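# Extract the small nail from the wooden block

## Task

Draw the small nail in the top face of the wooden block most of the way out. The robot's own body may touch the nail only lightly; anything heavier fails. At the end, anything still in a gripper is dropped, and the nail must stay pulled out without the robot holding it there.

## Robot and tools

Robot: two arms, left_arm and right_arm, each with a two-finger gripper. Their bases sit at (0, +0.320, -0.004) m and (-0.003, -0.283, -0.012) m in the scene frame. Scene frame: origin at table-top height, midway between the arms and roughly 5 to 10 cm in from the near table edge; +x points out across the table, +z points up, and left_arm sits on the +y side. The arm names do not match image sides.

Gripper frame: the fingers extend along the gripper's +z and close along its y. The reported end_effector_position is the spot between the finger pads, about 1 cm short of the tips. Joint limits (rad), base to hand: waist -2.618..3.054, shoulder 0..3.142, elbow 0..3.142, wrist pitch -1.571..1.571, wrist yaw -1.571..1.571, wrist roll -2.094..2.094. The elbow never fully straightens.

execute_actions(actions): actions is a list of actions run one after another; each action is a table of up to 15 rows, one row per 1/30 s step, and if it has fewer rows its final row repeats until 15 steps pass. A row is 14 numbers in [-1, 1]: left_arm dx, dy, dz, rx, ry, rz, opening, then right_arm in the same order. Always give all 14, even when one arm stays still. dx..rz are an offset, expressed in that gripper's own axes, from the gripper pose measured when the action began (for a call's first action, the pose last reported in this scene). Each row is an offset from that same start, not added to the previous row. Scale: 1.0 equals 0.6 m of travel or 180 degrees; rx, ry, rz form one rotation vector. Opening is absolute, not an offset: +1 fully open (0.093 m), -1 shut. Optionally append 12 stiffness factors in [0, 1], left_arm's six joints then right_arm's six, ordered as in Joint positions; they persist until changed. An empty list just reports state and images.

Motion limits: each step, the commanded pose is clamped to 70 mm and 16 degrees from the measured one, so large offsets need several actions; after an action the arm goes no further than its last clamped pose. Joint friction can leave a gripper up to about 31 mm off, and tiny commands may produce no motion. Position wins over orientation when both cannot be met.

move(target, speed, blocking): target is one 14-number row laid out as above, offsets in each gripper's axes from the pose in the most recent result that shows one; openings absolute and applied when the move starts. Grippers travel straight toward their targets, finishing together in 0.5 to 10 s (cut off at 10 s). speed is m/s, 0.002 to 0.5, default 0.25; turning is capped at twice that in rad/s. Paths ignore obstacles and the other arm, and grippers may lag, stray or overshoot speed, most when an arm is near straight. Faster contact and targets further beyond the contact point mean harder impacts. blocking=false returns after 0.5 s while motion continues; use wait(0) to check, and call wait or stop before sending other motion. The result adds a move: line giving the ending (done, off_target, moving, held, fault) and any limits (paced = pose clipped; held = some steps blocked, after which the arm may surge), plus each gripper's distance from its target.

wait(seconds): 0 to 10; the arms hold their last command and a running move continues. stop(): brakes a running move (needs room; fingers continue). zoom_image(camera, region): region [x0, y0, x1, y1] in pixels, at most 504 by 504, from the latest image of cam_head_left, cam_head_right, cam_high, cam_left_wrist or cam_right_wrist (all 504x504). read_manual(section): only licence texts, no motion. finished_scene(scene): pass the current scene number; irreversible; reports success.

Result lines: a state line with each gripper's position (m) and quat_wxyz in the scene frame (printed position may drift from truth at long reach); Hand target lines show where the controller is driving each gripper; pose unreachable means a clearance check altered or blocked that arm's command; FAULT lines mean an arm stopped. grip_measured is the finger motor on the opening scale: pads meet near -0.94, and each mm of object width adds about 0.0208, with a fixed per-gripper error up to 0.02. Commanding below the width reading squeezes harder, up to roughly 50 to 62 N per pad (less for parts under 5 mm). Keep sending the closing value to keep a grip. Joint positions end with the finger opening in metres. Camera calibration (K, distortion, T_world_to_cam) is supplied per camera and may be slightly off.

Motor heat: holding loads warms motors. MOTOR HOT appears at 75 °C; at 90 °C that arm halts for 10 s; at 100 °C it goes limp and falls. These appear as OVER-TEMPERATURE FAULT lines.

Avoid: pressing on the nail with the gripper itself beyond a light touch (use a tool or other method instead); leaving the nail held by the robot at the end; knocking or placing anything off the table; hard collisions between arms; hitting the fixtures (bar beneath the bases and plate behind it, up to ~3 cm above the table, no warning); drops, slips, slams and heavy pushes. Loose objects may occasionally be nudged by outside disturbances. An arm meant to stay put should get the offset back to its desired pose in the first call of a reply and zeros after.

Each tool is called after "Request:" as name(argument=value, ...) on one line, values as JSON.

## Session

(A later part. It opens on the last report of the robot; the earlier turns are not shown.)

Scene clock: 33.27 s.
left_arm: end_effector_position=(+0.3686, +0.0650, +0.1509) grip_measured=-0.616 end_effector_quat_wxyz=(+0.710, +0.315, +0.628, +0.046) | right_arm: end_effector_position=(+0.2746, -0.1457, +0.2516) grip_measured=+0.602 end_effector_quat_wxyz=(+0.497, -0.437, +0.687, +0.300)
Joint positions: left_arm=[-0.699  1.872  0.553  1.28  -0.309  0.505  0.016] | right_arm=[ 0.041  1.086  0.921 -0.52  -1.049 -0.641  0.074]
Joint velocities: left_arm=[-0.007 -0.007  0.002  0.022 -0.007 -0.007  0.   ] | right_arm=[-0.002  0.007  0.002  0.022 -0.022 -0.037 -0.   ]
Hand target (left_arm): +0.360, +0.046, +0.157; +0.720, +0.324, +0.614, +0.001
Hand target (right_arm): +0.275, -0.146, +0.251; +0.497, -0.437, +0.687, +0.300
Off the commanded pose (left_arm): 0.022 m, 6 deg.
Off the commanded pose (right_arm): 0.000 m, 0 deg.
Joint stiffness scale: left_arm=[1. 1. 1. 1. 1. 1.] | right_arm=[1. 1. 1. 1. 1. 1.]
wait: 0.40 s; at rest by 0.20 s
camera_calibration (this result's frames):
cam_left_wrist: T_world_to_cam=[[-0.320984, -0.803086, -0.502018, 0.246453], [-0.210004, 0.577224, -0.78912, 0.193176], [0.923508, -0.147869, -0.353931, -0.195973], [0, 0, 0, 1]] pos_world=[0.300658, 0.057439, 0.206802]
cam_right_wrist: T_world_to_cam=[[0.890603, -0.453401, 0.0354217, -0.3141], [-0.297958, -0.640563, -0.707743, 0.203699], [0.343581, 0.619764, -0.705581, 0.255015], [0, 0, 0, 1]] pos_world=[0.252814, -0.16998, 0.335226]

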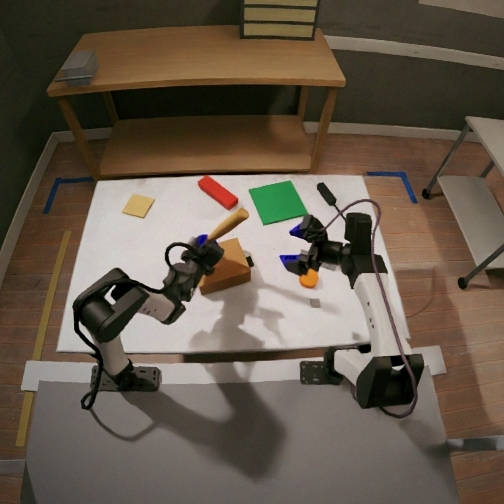

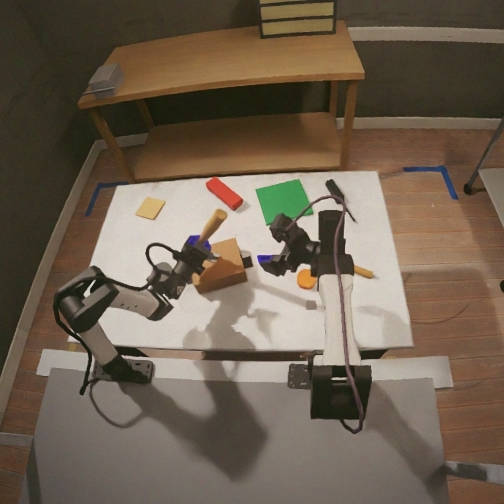

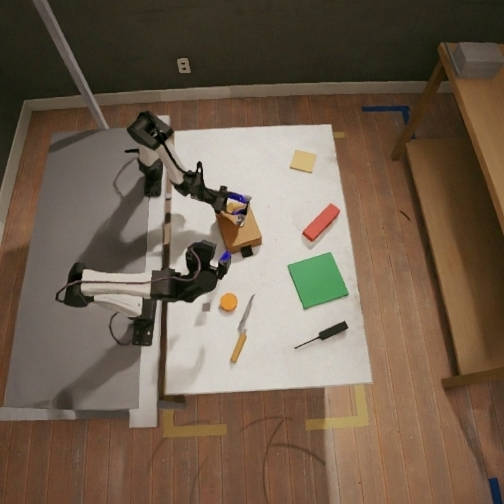

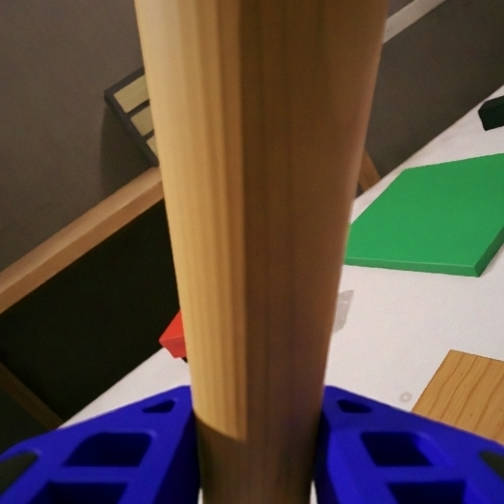

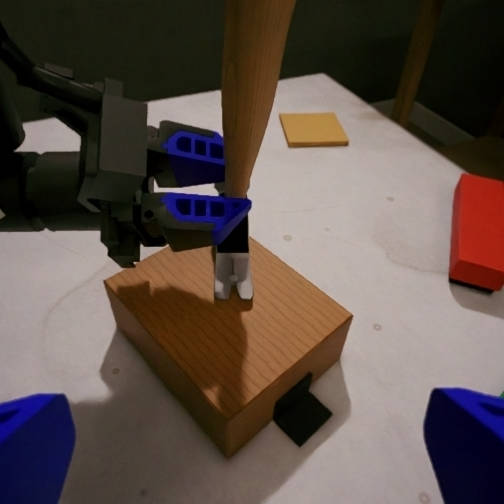

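Request:
move(target=[-0.012,-0.014,0,0.01,-0.008,-0.012,-0.85,-0.1303,0.0016,0.217,-0.0229,-0.1503,0.0049,0.3], speed=0.2)

Scene clock: 37.17 s.
left_arm: end_effector_position=(+0.3693, +0.0665, +0.1505) grip_measured=-0.616 end_effector_quat_wxyz=(+0.710, +0.310, +0.631, +0.046) | right_arm: end_effector_position=(+0.3362, -0.0133, +0.2934) grip_measured=+0.302 end_effector_quat_wxyz=(+0.635, -0.371, +0.534, +0.416)
Joint positions: left_arm=[-0.699  1.872  0.553  1.278 -0.317  0.495  0.016] | right_arm=[ 0.47   1.495  0.794  0.936 -0.787  0.14   0.06 ]
Joint velocities: left_arm=[-0.002 -0.002 -0.002 -0.066  0.022  0.022  0.001] | right_arm=[ 0.007 -0.002  0.002 -0.051  0.022 -0.007  0.001]
Hand target (left_arm): +0.364, +0.055, +0.153; +0.713, +0.315, +0.625, +0.019
Hand target (right_arm): +0.338, -0.010, +0.285; +0.627, -0.366, +0.544, +0.421
Off the commanded pose (left_arm): 0.013 m, 3 deg.
Off the commanded pose (right_arm): 0.011 m, 2 deg.
Joint stiffness scale: left_arm=[1. 1. 1. 1. 1. 1.] | right_arm=[1. 1. 1. 1. 1. 1.]
move: off_target (left_arm, right_arm)
camera_calibration (this result's frames):
cam_left_wrist: T_world_to_cam=[[-0.31621, -0.810017, -0.493845, 0.245151], [-0.219259, 0.568861, -0.792668, 0.196632], [0.923004, -0.14237, -0.357483, -0.196163], [0, 0, 0, 1]] pos_world=[0.301692, 0.0587927, 0.206805]
cam_right_wrist: T_world_to_cam=[[0.917148, -0.397404, 0.0301689, -0.317031], [-0.0900533, -0.280378, -0.955656, 0.344161], [0.38824, 0.873761, -0.292935, 0.0486083], [0, 0, 0, 1]] pos_world=[0.302886, -0.0719667, 0.352703]

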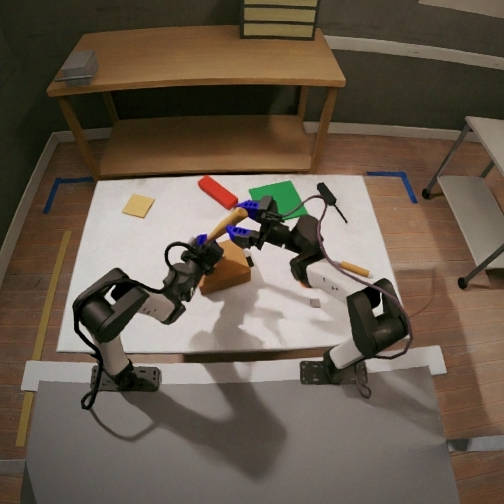

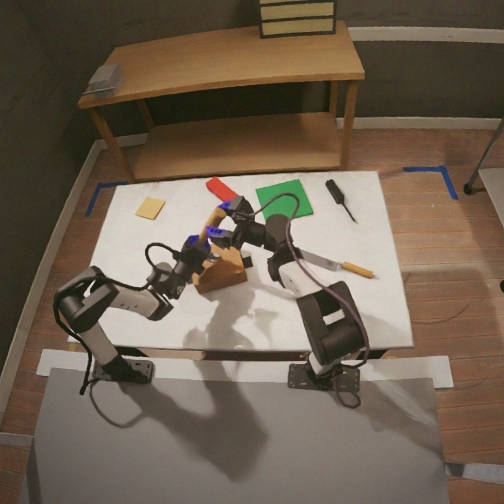

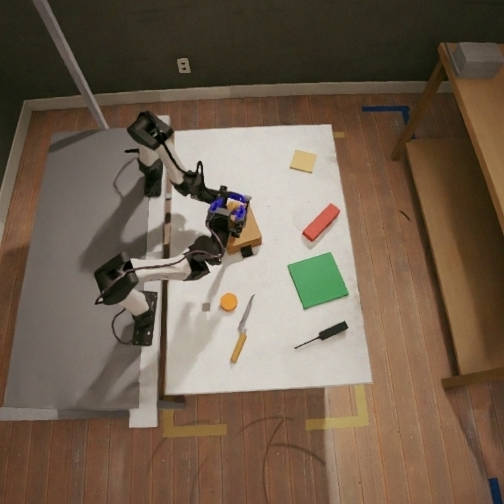

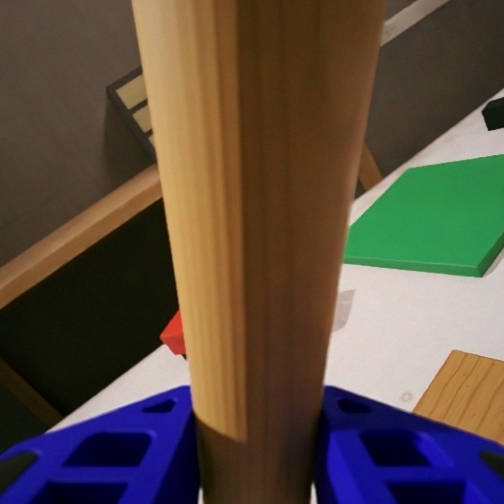

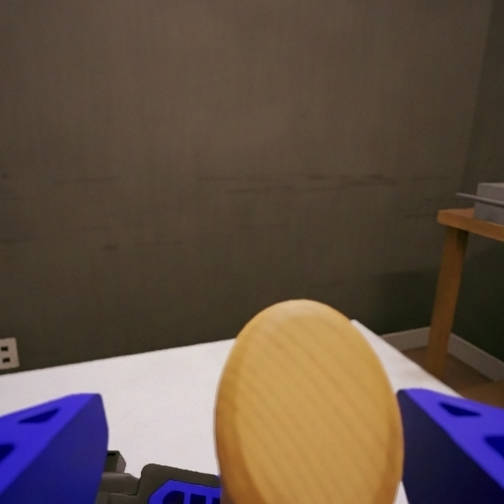

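Request:
execute_actions(actions=[[[-0.014,-0.016,0,0.012,-0.01,-0.009,-0.85,0.018,-0.003,0.006,0,0.005,0.01,0.3],[-0.014,-0.016,0,0.012,-0.01,-0.009,-0.85,0.021,-0.006,0.007,0,0.005,0.012,0.3],[-0.014,-0.016,0,0.012,-0.01,-0.009,-0.85,0.024,-0.009,0.008,0,0.005,0.015,0.3],[-0.014,-0.016,0,0.012,-0.01,-0.009,-0.85,0.027,-0.012,0.01,0,0.005,0.015,0.3],[-0.014,-0.016,0,0.012,-0.01,-0.009,-0.85,0.03,-0.015,0.012,0,0.005,0.015,0.28],[-0.014,-0.016,0,0.012,-0.01,-0.009,-0.85,0.033,-0.017,0.013,0,0.005,0.015,0.25],[-0.014,-0.016,0,0.012,-0.01,-0.009,-0.85,0.036,-0.019,0.015,0,0.005,0.015,0.2],[-0.014,-0.016,0,0.012,-0.01,-0.009,-0.85,0.04,-0.021,0.016,0,0.005,0.015,0.15],[-0.014,-0.016,0,0.012,-0.01,-0.009,-0.85,0.04,-0.021,0.016,0,0.005,0.015,0.1],[-0.014,-0.016,0,0.012,-0.01,-0.009,-0.85,0.04,-0.021,0.016,0,0.005,0.015,0.05],[-0.014,-0.016,0,0.012,-0.01,-0.009,-0.85,0.04,-0.021,0.016,0,0.005,0.015,0.0]]])

Scene clock: 38.40 s.
left_arm: end_effector_position=(+0.3693, +0.0665, +0.1505) grip_measured=-0.616 end_effector_quat_wxyz=(+0.710, +0.310, +0.631, +0.045) | right_arm: end_effector_position=(+0.3511, -0.0075, +0.2691) grip_measured=+0.002 end_effector_quat_wxyz=(+0.620, -0.363, +0.551, +0.424)
Joint positions: left_arm=[-0.699  1.872  0.553  1.278 -0.317  0.495  0.016] | right_arm=[ 0.47   1.589  0.805  0.984 -0.786  0.159  0.045]
Joint velocities: left_arm=[-0.012  0.012  0.002  0.066  0.066 -0.051 -0.   ] | right_arm=[-0.007 -0.007 -0.002  0.095 -0.081 -0.066  0.   ]
Hand target (left_arm): +0.364, +0.055, +0.153; +0.714, +0.315, +0.625, +0.019
Hand target (right_arm): +0.354, -0.006, +0.272; +0.621, -0.362, +0.548, +0.428
Off the commanded pose (left_arm): 0.013 m, 3 deg.
Off the commanded pose (right_arm): 0.004 m, 1 deg.
Joint stiffness scale: left_arm=[1. 1. 1. 1. 1. 1.] | right_arm=[1. 1. 1. 1. 1. 1.]
camera_calibration (this result's frames):
cam_left_wrist: T_world_to_cam=[[-0.316286, -0.81019, -0.493513, 0.24514], [-0.219372, 0.568582, -0.792837, 0.196717], [0.922951, -0.1425, -0.357568, -0.196122], [0, 0, 0, 1]] pos_world=[0.3017, 0.0588128, 0.206818]
cam_right_wrist: T_world_to_cam=[[0.918238, -0.395811, -0.0131409, -0.316399], [-0.136903, -0.286114, -0.948365, 0.338319], [0.371613, 0.872624, -0.316908, 0.0429333], [0, 0, 0, 1]] pos_world=[0.320891, -0.0659009, 0.330298]

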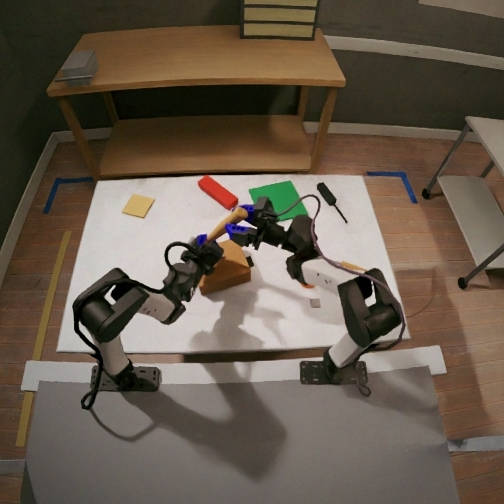

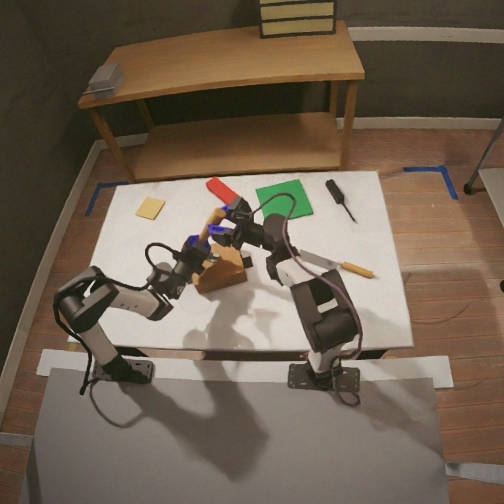

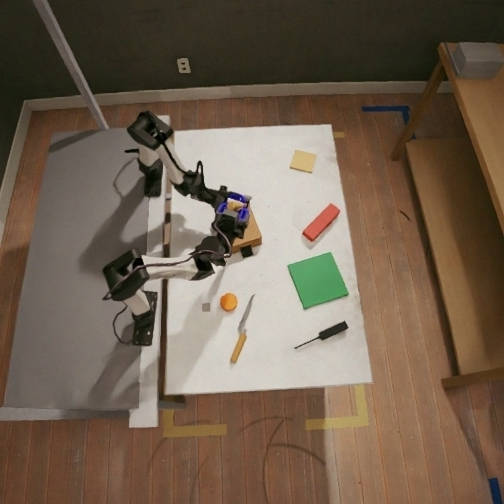

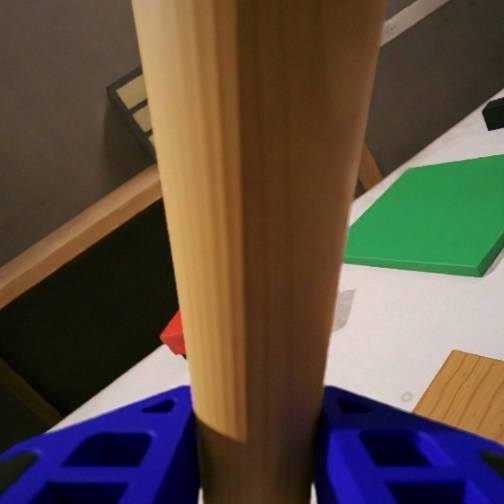

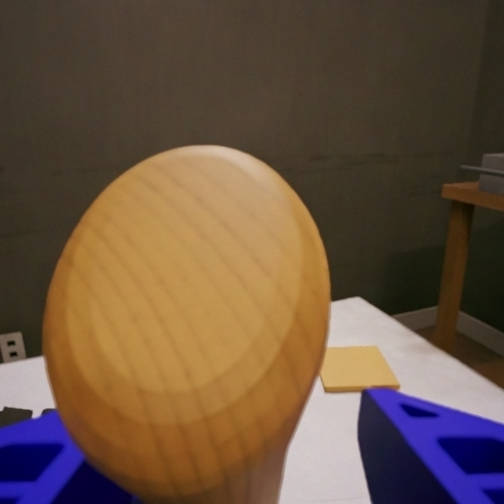

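Request:
execute_actions(actions=[])

Scene clock: 39.10 s.
left_arm: end_effector_position=(+0.3693, +0.0665, +0.1505) grip_measured=-0.616 end_effector_quat_wxyz=(+0.710, +0.310, +0.631, +0.045) | right_arm: end_effector_position=(+0.3508, -0.0076, +0.2709) grip_measured=+0.002 end_effector_quat_wxyz=(+0.623, -0.364, +0.547, +0.424)
Joint positions: left_arm=[-0.699  1.872  0.553  1.278 -0.317  0.495  0.016] | right_arm=[ 0.47   1.589  0.805  0.994 -0.786  0.159  0.045]
Joint velocities: left_arm=[-0.002 -0.022  0.007  0.022 -0.007 -0.051 -0.   ] | right_arm=[-0.002  0.007 -0.002  0.051  0.007 -0.051  0.001]
Hand target (left_arm): +0.364, +0.055, +0.153; +0.714, +0.315, +0.625, +0.019
Hand target (right_arm): +0.354, -0.006, +0.272; +0.621, -0.362, +0.548, +0.427
Off the commanded pose (left_arm): 0.013 m, 3 deg.
Off the commanded pose (right_arm): 0.003 m, 1 deg.
Joint stiffness scale: left_arm=[1. 1. 1. 1. 1. 1.] | right_arm=[1. 1. 1. 1. 1. 1.]
camera_calibration (this result's frames):
cam_left_wrist: T_world_to_cam=[[-0.316286, -0.81019, -0.493513, 0.24514], [-0.219372, 0.568582, -0.792837, 0.196717], [0.922951, -0.1425, -0.357568, -0.196122], [0, 0, 0, 1]] pos_world=[0.3017, 0.0588128, 0.206818]
cam_right_wrist: T_world_to_cam=[[0.91839, -0.395611, -0.0072073, -0.317772], [-0.129131, -0.282453, -0.95055, 0.337843], [0.374012, 0.873906, -0.310488, 0.0411669], [0, 0, 0, 1]] pos_world=[0.320068, -0.0662654, 0.331628]

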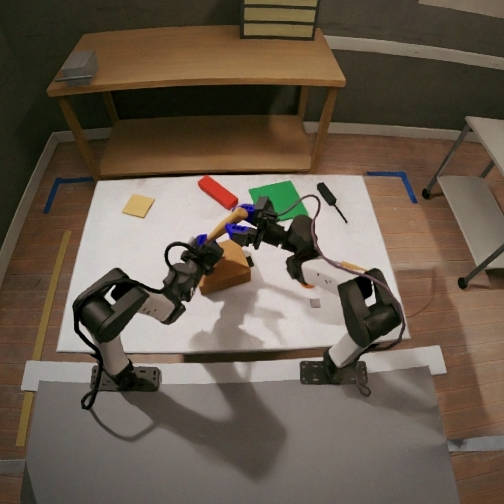

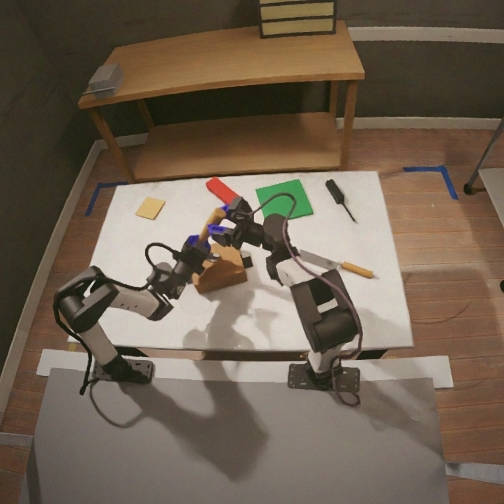

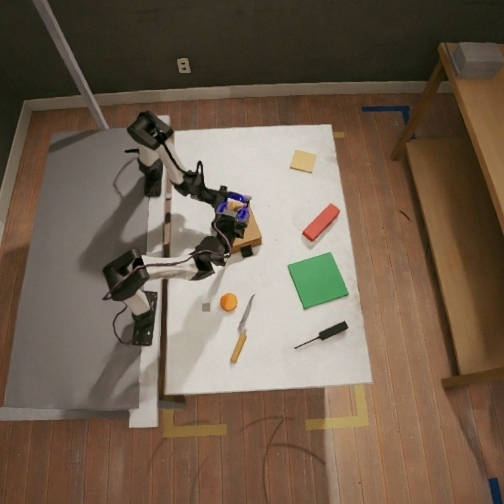

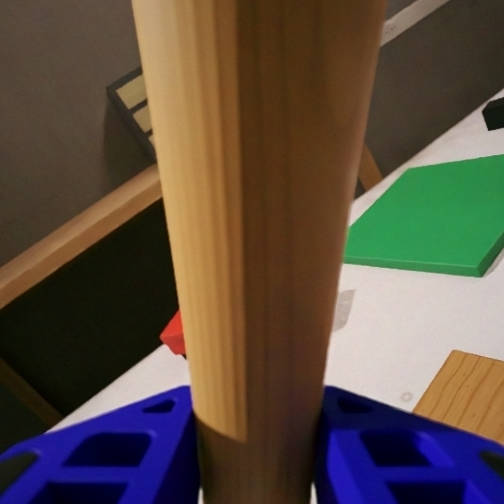

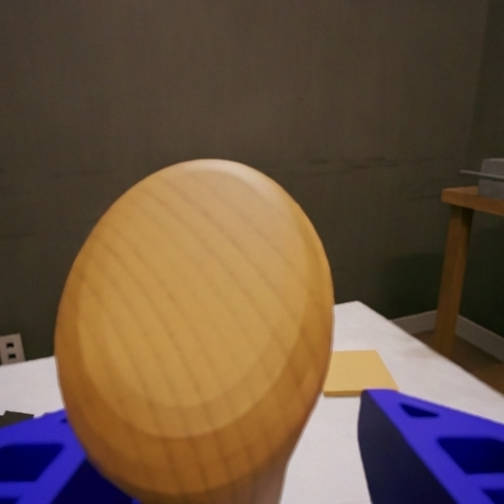

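Request:
execute_actions(actions=[[[-0.014,-0.016,0,0.012,-0.01,-0.009,-0.85,-0.004,0.003,-0.002,0,0,0,0.0],[-0.014,-0.016,0,0.012,-0.01,-0.009,-0.85,-0.008,0.006,-0.004,0,0,0,0.0],[-0.014,-0.016,0,0.012,-0.01,-0.009,-0.85,-0.012,0.009,-0.006,0,0,0,0.0],[-0.014,-0.016,0,0.012,-0.01,-0.009,-0.85,-0.016,0.012,-0.008,0,0,0,0.0],[-0.014,-0.016,0,0.012,-0.01,-0.009,-0.85,-0.018,0.014,-0.009,0,0,0,0.0]]])

Scene clock: 39.90 s.
left_arm: end_effector_position=(+0.3693, +0.0666, +0.1505) grip_measured=-0.616 end_effector_quat_wxyz=(+0.710, +0.309, +0.631, +0.046) | right_arm: end_effector_position=(+0.3416, -0.0112, +0.2909) grip_measured=+0.002 end_effector_quat_wxyz=(+0.635, -0.367, +0.534, +0.421)
Joint positions: left_arm=[-0.699  1.872  0.553  1.278 -0.318  0.495  0.016] | right_arm=[ 0.47   1.529  0.805  0.97  -0.786  0.159  0.045]
Joint velocities: left_arm=[-0.002 -0.007 -0.002 -0.095 -0.051 -0.037  0.001] | right_arm=[ 0.012 -0.002 -0.022 -0.095  0.051 -0.007 -0.   ]
Hand target (left_arm): +0.364, +0.055, +0.153; +0.714, +0.315, +0.625, +0.019
Hand target (right_arm): +0.340, -0.011, +0.281; +0.623, -0.364, +0.547, +0.424
Off the commanded pose (left_arm): 0.013 m, 3 deg.
Off the commanded pose (right_arm): 0.010 m, 2 deg.
Joint stiffness scale: left_arm=[1. 1. 1. 1. 1. 1.] | right_arm=[1. 1. 1. 1. 1. 1.]
camera_calibration (this result's frames):
cam_left_wrist: T_world_to_cam=[[-0.315973, -0.810314, -0.493509, 0.245089], [-0.219583, 0.568493, -0.792843, 0.196775], [0.923008, -0.142151, -0.35756, -0.196181], [0, 0, 0, 1]] pos_world=[0.301727, 0.0588468, 0.206819]
cam_right_wrist: T_world_to_cam=[[0.91831, -0.395431, 0.0184875, -0.318042], [-0.0966773, -0.269312, -0.958188, 0.345957], [0.383876, 0.878126, -0.285541, 0.0433675], [0, 0, 0, 1]] pos_world=[0.30886, -0.0706755, 0.349755]

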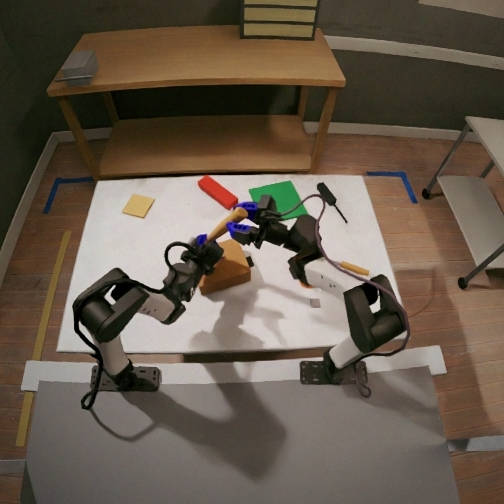

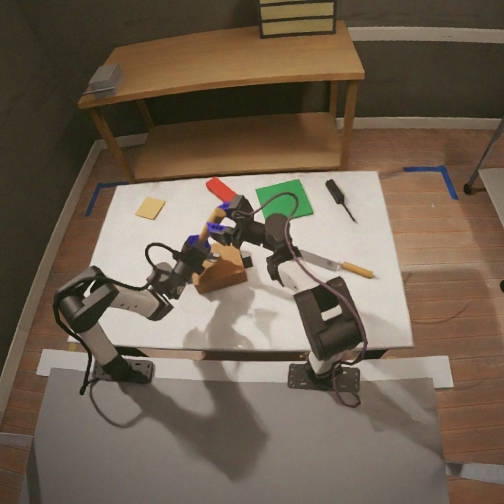

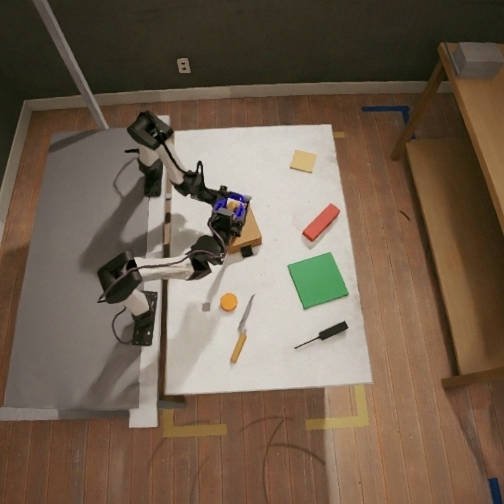

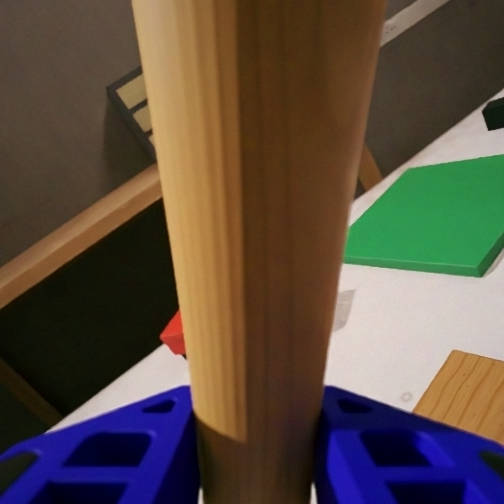

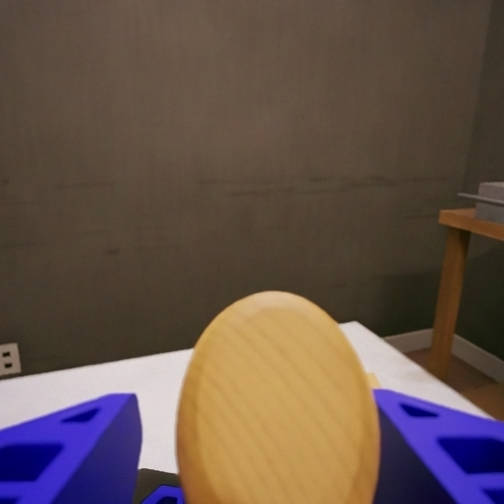

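Request:
execute_actions(actions=[[[-0.014,-0.016,0,0.012,-0.01,-0.009,-0.85,0.018,-0.003,0.004,0,0.008,0,-0.05],[-0.014,-0.016,0,0.012,-0.01,-0.009,-0.85,0.020,-0.004,0.005,0,0.008,0,-0.1],[-0.014,-0.016,0,0.012,-0.01,-0.009,-0.85,0.020,-0.005,0.006,0,0.008,0,-0.13],[-0.014,-0.016,0,0.012,-0.01,-0.009,-0.85,0.020,-0.006,0.006,0,0.008,0,-0.16],[-0.014,-0.016,0,0.012,-0.01,-0.009,-0.85,0.020,-0.006,0.006,0,0.008,0,-0.2]]])

Scene clock: 41.43 s.
left_arm: end_effector_position=(+0.3693, +0.0666, +0.1505) grip_measured=-0.616 end_effector_quat_wxyz=(+0.710, +0.309, +0.631, +0.045) | right_arm: end_effector_position=(+0.3440, -0.0103, +0.2851) grip_measured=-0.198 end_effector_quat_wxyz=(+0.633, -0.370, +0.537, +0.417)
Joint positions: left_arm=[-0.699  1.872  0.553  1.278 -0.318  0.494  0.016] | right_arm=[ 0.47   1.542  0.805  0.968 -0.786  0.144  0.036]
Joint velocities: left_arm=[-0.012 -0.002  0.007  0.051  0.037 -0.081  0.002] | right_arm=[ 0.007 -0.007 -0.002 -0.022 -0.022 -0.007  0.   ]
Hand target (left_arm): +0.364, +0.055, +0.153; +0.714, +0.315, +0.625, +0.019
Hand target (right_arm): +0.347, -0.008, +0.280; +0.628, -0.372, +0.542, +0.416
Off the commanded pose (left_arm): 0.013 m, 3 deg.
Off the commanded pose (right_arm): 0.007 m, 1 deg.
Joint stiffness scale: left_arm=[1. 1. 1. 1. 1. 1.] | right_arm=[1. 1. 1. 1. 1. 1.]
camera_calibration (this result's frames):
cam_left_wrist: T_world_to_cam=[[-0.316049, -0.810487, -0.493178, 0.245079], [-0.219696, 0.568214, -0.793011, 0.196861], [0.922955, -0.142281, -0.357644, -0.196141], [0, 0, 0, 1]] pos_world=[0.301735, 0.058867, 0.206832]
cam_right_wrist: T_world_to_cam=[[0.917299, -0.397535, 0.0229703, -0.320744], [-0.0975348, -0.280238, -0.954963, 0.340148], [0.386069, 0.873746, -0.295835, 0.042091], [0, 0, 0, 1]] pos_world=[0.311144, -0.0689614, 0.344649]

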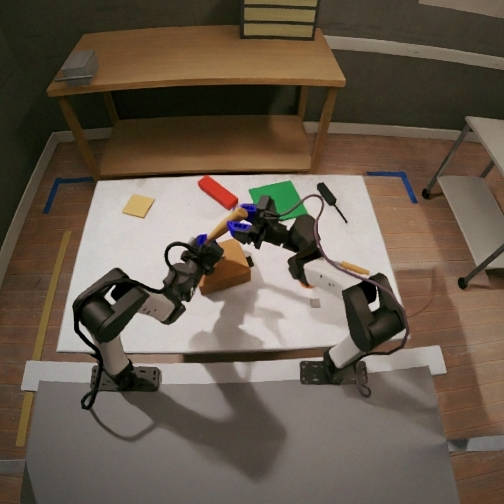

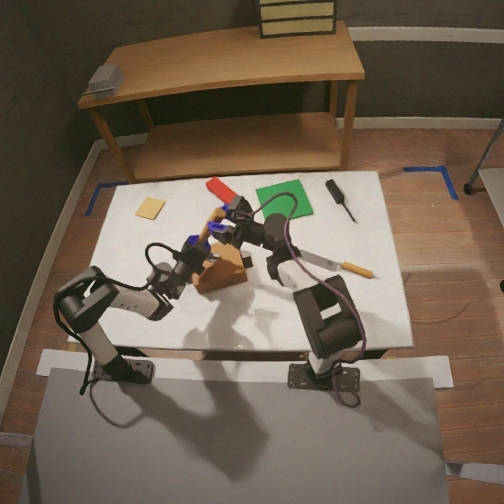

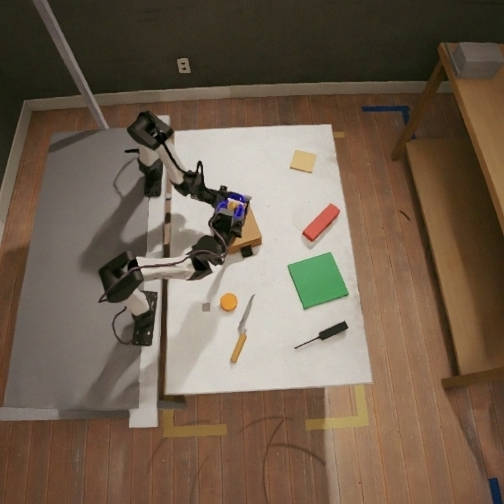

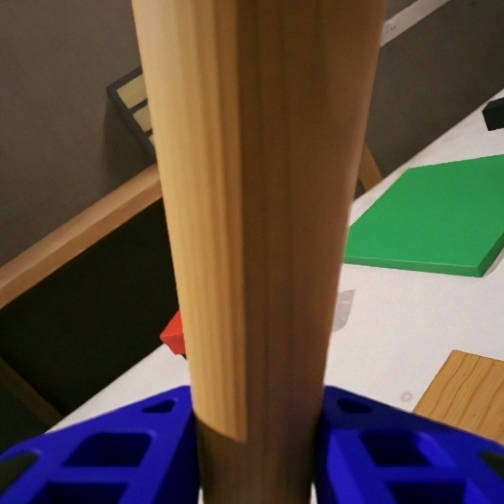

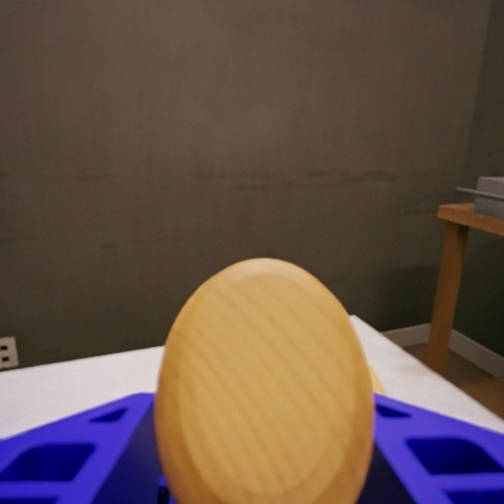

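Good. Close right gradually.

Request:
execute_actions(actions=[[[-0.014,-0.016,0,0.012,-0.01,-0.009,-0.85,0.008,-0.003,0.004,0,0.004,0,-0.25],[-0.014,-0.016,0,0.012,-0.01,-0.009,-0.85,0.008,-0.003,0.004,0,0.004,0,-0.30],[-0.014,-0.016,0,0.012,-0.01,-0.009,-0.85,0.008,-0.003,0.004,0,0.004,0,-0.34],[-0.014,-0.016,0,0.012,-0.01,-0.009,-0.85,0.008,-0.003,0.004,0,0.004,0,-0.38],[-0.014,-0.016,0,0.012,-0.01,-0.009,-0.85,0.008,-0.003,0.004,0,0.004,0,-0.42],[-0.014,-0.016,0,0.012,-0.01,-0.009,-0.85,0.008,-0.003,0.004,0,0.004,0,-0.46],[-0.014,-0.016,0,0.012,-0.01,-0.009,-0.85,0.008,-0.003,0.004,0,0.004,0,-0.50],[-0.014,-0.016,0,0.012,-0.01,-0.009,-0.85,0.008,-0.003,0.004,0,0.004,0,-0.54],[-0.014,-0.016,0,0.012,-0.01,-0.009,-0.85,0.008,-0.003,0.004,0,0.004,0,-0.58],[-0.014,-0.016,0,0.012,-0.01,-0.009,-0.85,0.008,-0.003,0.004,0,0.004,0,-0.63],[-0.014,-0.016,0,0.012,-0.01,-0.009,-0.85,0.008,-0.003,0.004,0,0.004,0,-0.68],[-0.014,-0.016,0,0.012,-0.01,-0.009,-0.85,0.008,-0.003,0.004,0,0.004,0,-0.74],[-0.014,-0.016,0,0.012,-0.01,-0.009,-0.85,0.008,-0.003,0.004,0,0.004,0,-0.80],[-0.014,-0.016,0,0.012,-0.01,-0.009,-0.85,0.008,-0.003,0.004,0,0.004,0,-0.88]]])

Scene clock: 42.43 s.
left_arm: end_effector_position=(+0.3693, +0.0666, +0.1505) grip_measured=-0.616 end_effector_quat_wxyz=(+0.710, +0.309, +0.631, +0.045) | right_arm: end_effector_position=(+0.3435, -0.0100, +0.2850) grip_measured=-0.600 end_effector_quat_wxyz=(+0.630, -0.368, +0.538, +0.422)
Joint positions: left_arm=[-0.699  1.872  0.553  1.278 -0.318  0.494  0.016] | right_arm=[ 0.47   1.542  0.805  0.968 -0.79   0.154  0.016]
Joint velocities: left_arm=[ 0.002 -0.012 -0.002 -0.007 -0.007 -0.022  0.   ] | right_arm=[-0.017  0.002  0.002  0.037  0.007 -0.037 -0.   ]
Hand target (left_arm): +0.364, +0.055, +0.153; +0.714, +0.315, +0.625, +0.019
Hand target (right_arm): +0.347, -0.008, +0.281; +0.630, -0.372, +0.541, +0.415
Off the commanded pose (left_arm): 0.013 m, 3 deg.
Off the commanded pose (right_arm): 0.006 m, 1 deg.
Joint stiffness scale: left_arm=[1. 1. 1. 1. 1. 1.] | right_arm=[1. 1. 1. 1. 1. 1.]
camera_calibration (this result's frames):
cam_left_wrist: T_world_to_cam=[[-0.315812, -0.810784, -0.492842, 0.245017], [-0.22002, 0.567845, -0.793185, 0.197004], [0.922959, -0.142062, -0.357721, -0.196159], [0, 0, 0, 1]] pos_world=[0.301771, 0.0589212, 0.206845]
cam_right_wrist: T_world_to_cam=[[0.919431, -0.393046, 0.0126677, -0.317933], [-0.105595, -0.277786, -0.954822, 0.342759], [0.378808, 0.876556, -0.296909, 0.0448637], [0, 0, 0, 1]] pos_world=[0.311516, -0.0690741, 0.344622]

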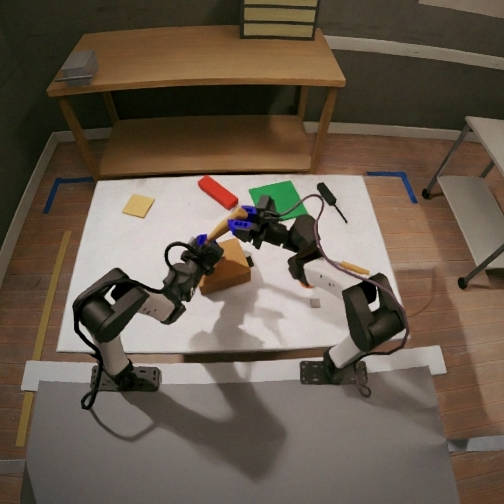

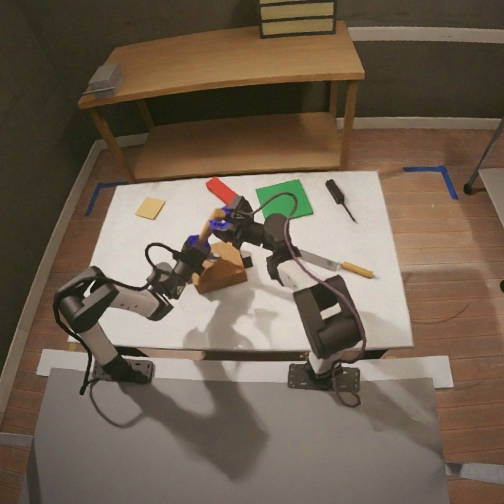

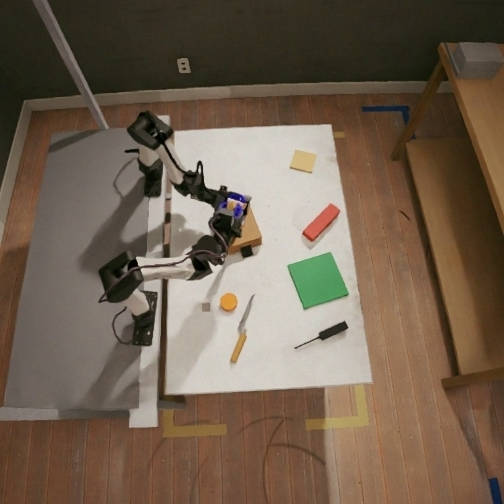

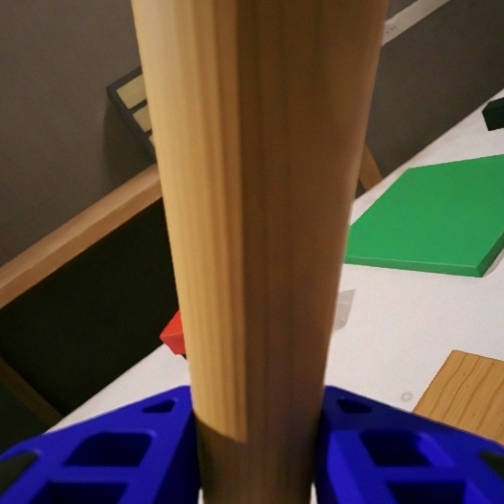

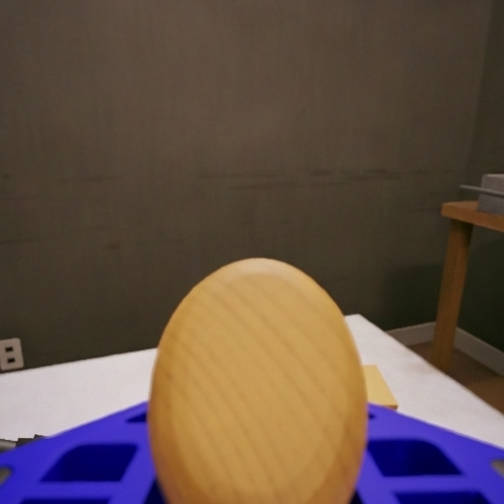

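Request:
execute_actions(actions=[[[-0.012,-0.014,0,0.010,-0.008,-0.008,-0.75,0.006,0,0.004,0,0,0,-0.88],[-0.010,-0.012,0,0.009,-0.007,-0.007,-0.68,0.006,0,0.004,0,0,0,-0.88],[-0.008,-0.010,0,0.008,-0.006,-0.006,-0.62,0.006,0,0.004,0,0,0,-0.88],[-0.006,-0.008,0,0.006,-0.005,-0.005,-0.56,0.006,0,0.004,0,0,0,-0.88],[-0.004,-0.006,0,0.004,-0.004,-0.004,-0.50,0.006,0,0.004,0,0,0,-0.88],[-0.002,-0.004,0,0.002,-0.002,-0.002,-0.45,0.006,0,0.004,0,0,0,-0.88],[0,-0.002,0,0,0,0,-0.40,0.006,0,0.004,0,0,0,-0.88],[0,0,0,0,0,0,-0.33,0.006,0,0.004,0,0,0,-0.88],[0,0,0,0,0,0,-0.25,0.006,0,0.004,0,0,0,-0.88],[0,0,0,0,0,0,-0.15,0.006,0,0.004,0,0,0,-0.88],[0,0,0,0,0,0,-0.05,0.006,0,0.004,0,0,0,-0.88],[0,0,0,0,0,0,0.05,0.006,0,0.004,0,0,0,-0.88],[0,0,0,0,0,0,0.15,0.006,0,0.004,0,0,0,-0.88],[0,0,0,0,0,0,0.25,0.006,0,0.004,0,0,0,-0.88]]])

Request:
move(target=[-0.01,0,-0.15,0,0,0,0.25,0.006,0,0.004,0,0,0,-0.88], speed=0.12)

Scene clock: 43.60 s.
left_arm: end_effector_position=(+0.3695, +0.0669, +0.1505) grip_measured=+0.238 end_effector_quat_wxyz=(+0.710, +0.309, +0.632, +0.046) | right_arm: end_effector_position=(+0.3426, -0.0090, +0.2854) grip_measured=-0.600 end_effector_quat_wxyz=(+0.629, -0.368, +0.538, +0.424)
Joint positions: left_arm=[-0.699  1.872  0.553  1.278 -0.32   0.494  0.057] | right_arm=[ 0.473  1.542  0.805  0.97  -0.79   0.159  0.016]
Joint velocities: left_arm=[ 0.007  0.017  0.012 -0.007 -0.051  0.037  0.021] | right_arm=[-0.002  0.002  0.007 -0.051 -0.007  0.037  0.   ]
Hand target (left_arm): +0.369, +0.067, +0.151; +0.710, +0.309, +0.631, +0.045
Hand target (right_arm): +0.345, -0.007, +0.282; +0.630, -0.368, +0.538, +0.422
Off the commanded pose (left_arm): 0.000 m, 0 deg.
Off the commanded pose (right_arm): 0.004 m, 0 deg.
Joint stiffness scale: left_arm=[1. 1. 1. 1. 1. 1.] | right_arm=[1. 1. 1. 1. 1. 1.]
camera_calibration (this result's frames):
cam_left_wrist: T_world_to_cam=[[-0.314247, -0.811403, -0.492822, 0.244761], [-0.221074, 0.567394, -0.793215, 0.197293], [0.923241, -0.140316, -0.357682, -0.196453], [0, 0, 0, 1]] pos_world=[0.301906, 0.0590915, 0.206851]
cam_right_wrist: T_world_to_cam=[[0.920951, -0.389565, 0.00934281, -0.316235], [-0.106894, -0.275614, -0.955306, 0.343952], [0.374729, 0.878792, -0.29547, 0.0454497], [0, 0, 0, 1]] pos_world=[0.310973, -0.068337, 0.344963]

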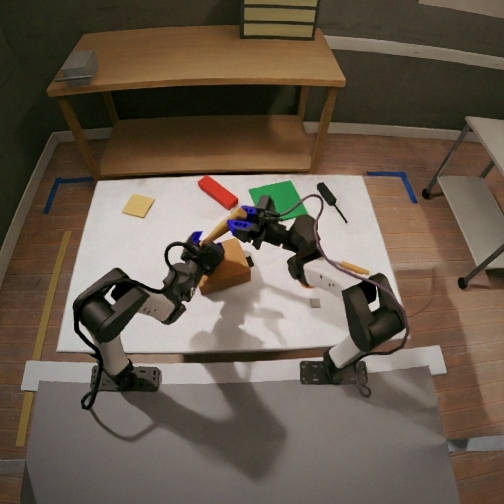

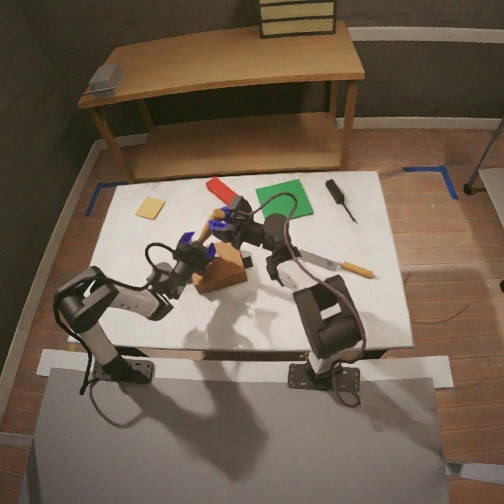

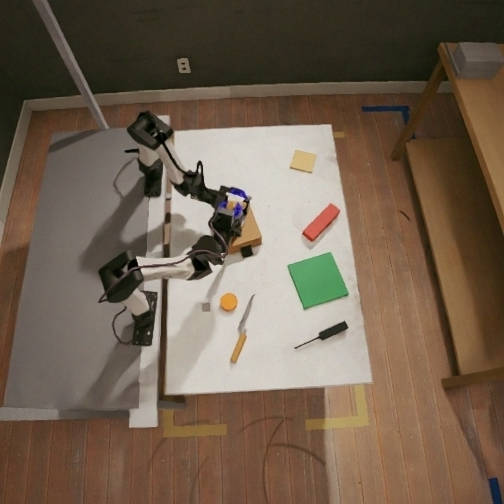

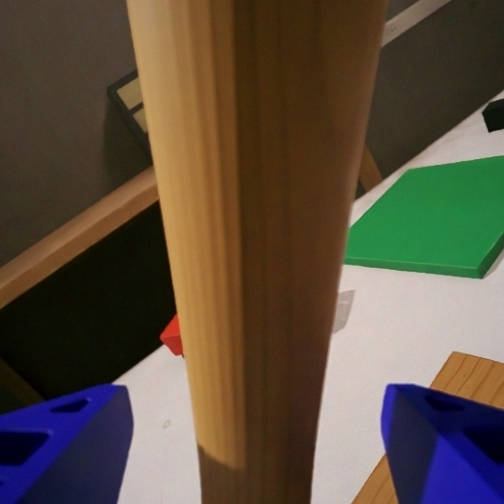

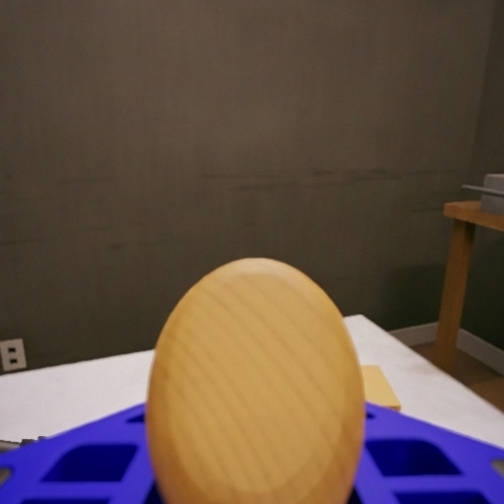

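Scene clock: 44.80 s.
left_arm: end_effector_position=(+0.2882, +0.0950, +0.1483) grip_measured=+0.249 end_effector_quat_wxyz=(+0.704, +0.317, +0.634, +0.049) | right_arm: end_effector_position=(+0.3426, -0.0090, +0.2855) grip_measured=-0.600 end_effector_quat_wxyz=(+0.629, -0.368, +0.538, +0.424)
Joint positions: left_arm=[-0.844  1.612  0.248  1.302 -0.46   0.494  0.057] | right_arm=[ 0.473  1.542  0.805  0.97  -0.79   0.159  0.016]
Joint velocities: left_arm=[ 0.002 -0.007  0.002 -0.037 -0.037  0.022 -0.   ] | right_arm=[ 0.017 -0.007  0.012 -0.066  0.022  0.037 -0.001]
Hand target (left_arm): +0.285, +0.097, +0.154; +0.710, +0.309, +0.631, +0.047
Hand target (right_arm): +0.344, -0.006, +0.282; +0.629, -0.368, +0.538, +0.424
Off the commanded pose (left_arm): 0.008 m, 1 deg.
Off the commanded pose (right_arm): 0.004 m, 0 deg.
Joint stiffness scale: left_arm=[1. 1. 1. 1. 1. 1.] | right_arm=[1. 1. 1. 1. 1. 1.]
move: done
camera_calibration (this result's frames):
cam_left_wrist: T_world_to_cam=[[-0.322811, -0.799925, -0.505879, 0.244193], [-0.226132, 0.584199, -0.779471, 0.159459], [0.919053, -0.137226, -0.369474, -0.115658], [0, 0, 0, 1]] pos_world=[0.221183, 0.0863089, 0.205093]
cam_right_wrist: T_world_to_cam=[[0.920949, -0.389564, 0.00961138, -0.3163], [-0.106557, -0.275476, -0.955384, 0.343925], [0.374831, 0.878836, -0.29521, 0.0453731], [0, 0, 0, 1]] pos_world=[0.310936, -0.0683514, 0.345015]

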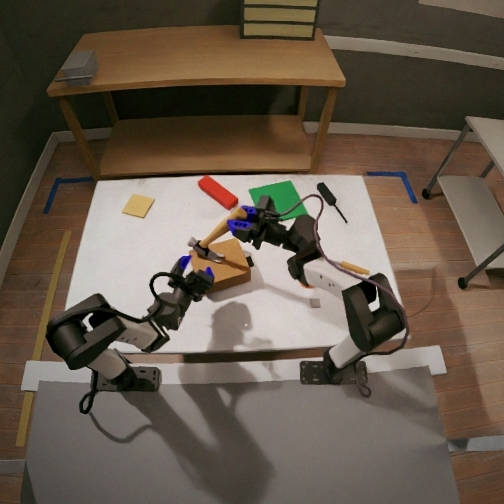

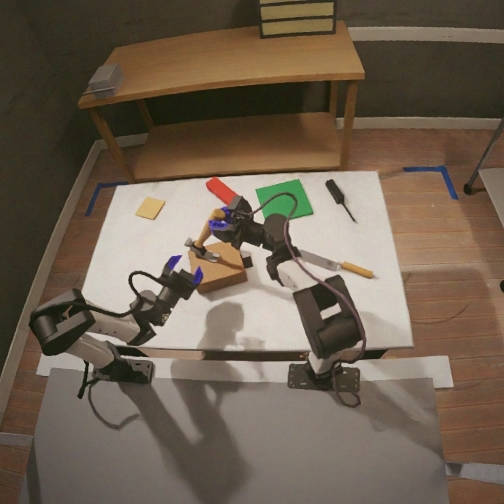

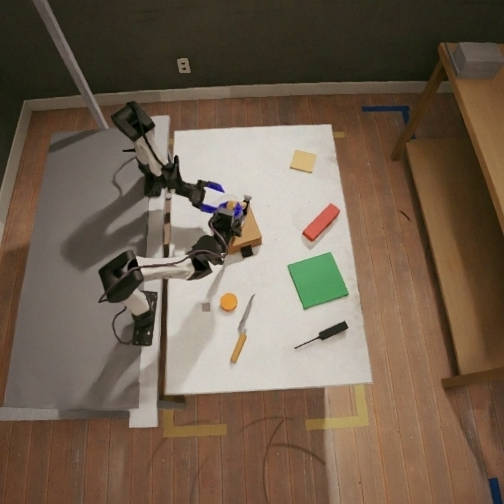

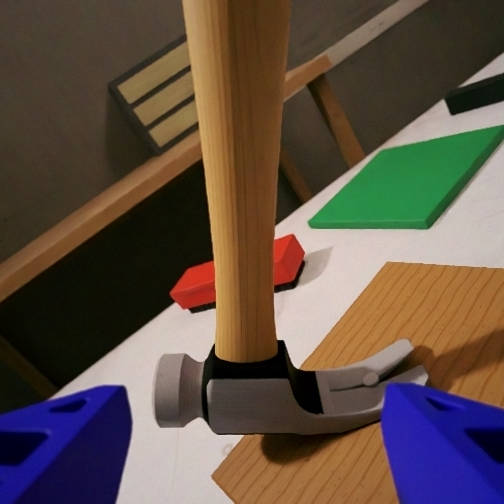

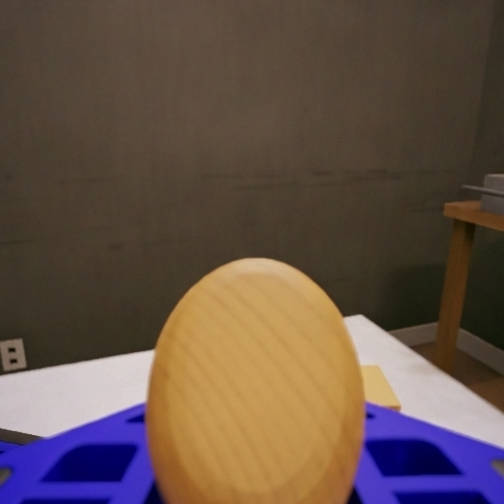

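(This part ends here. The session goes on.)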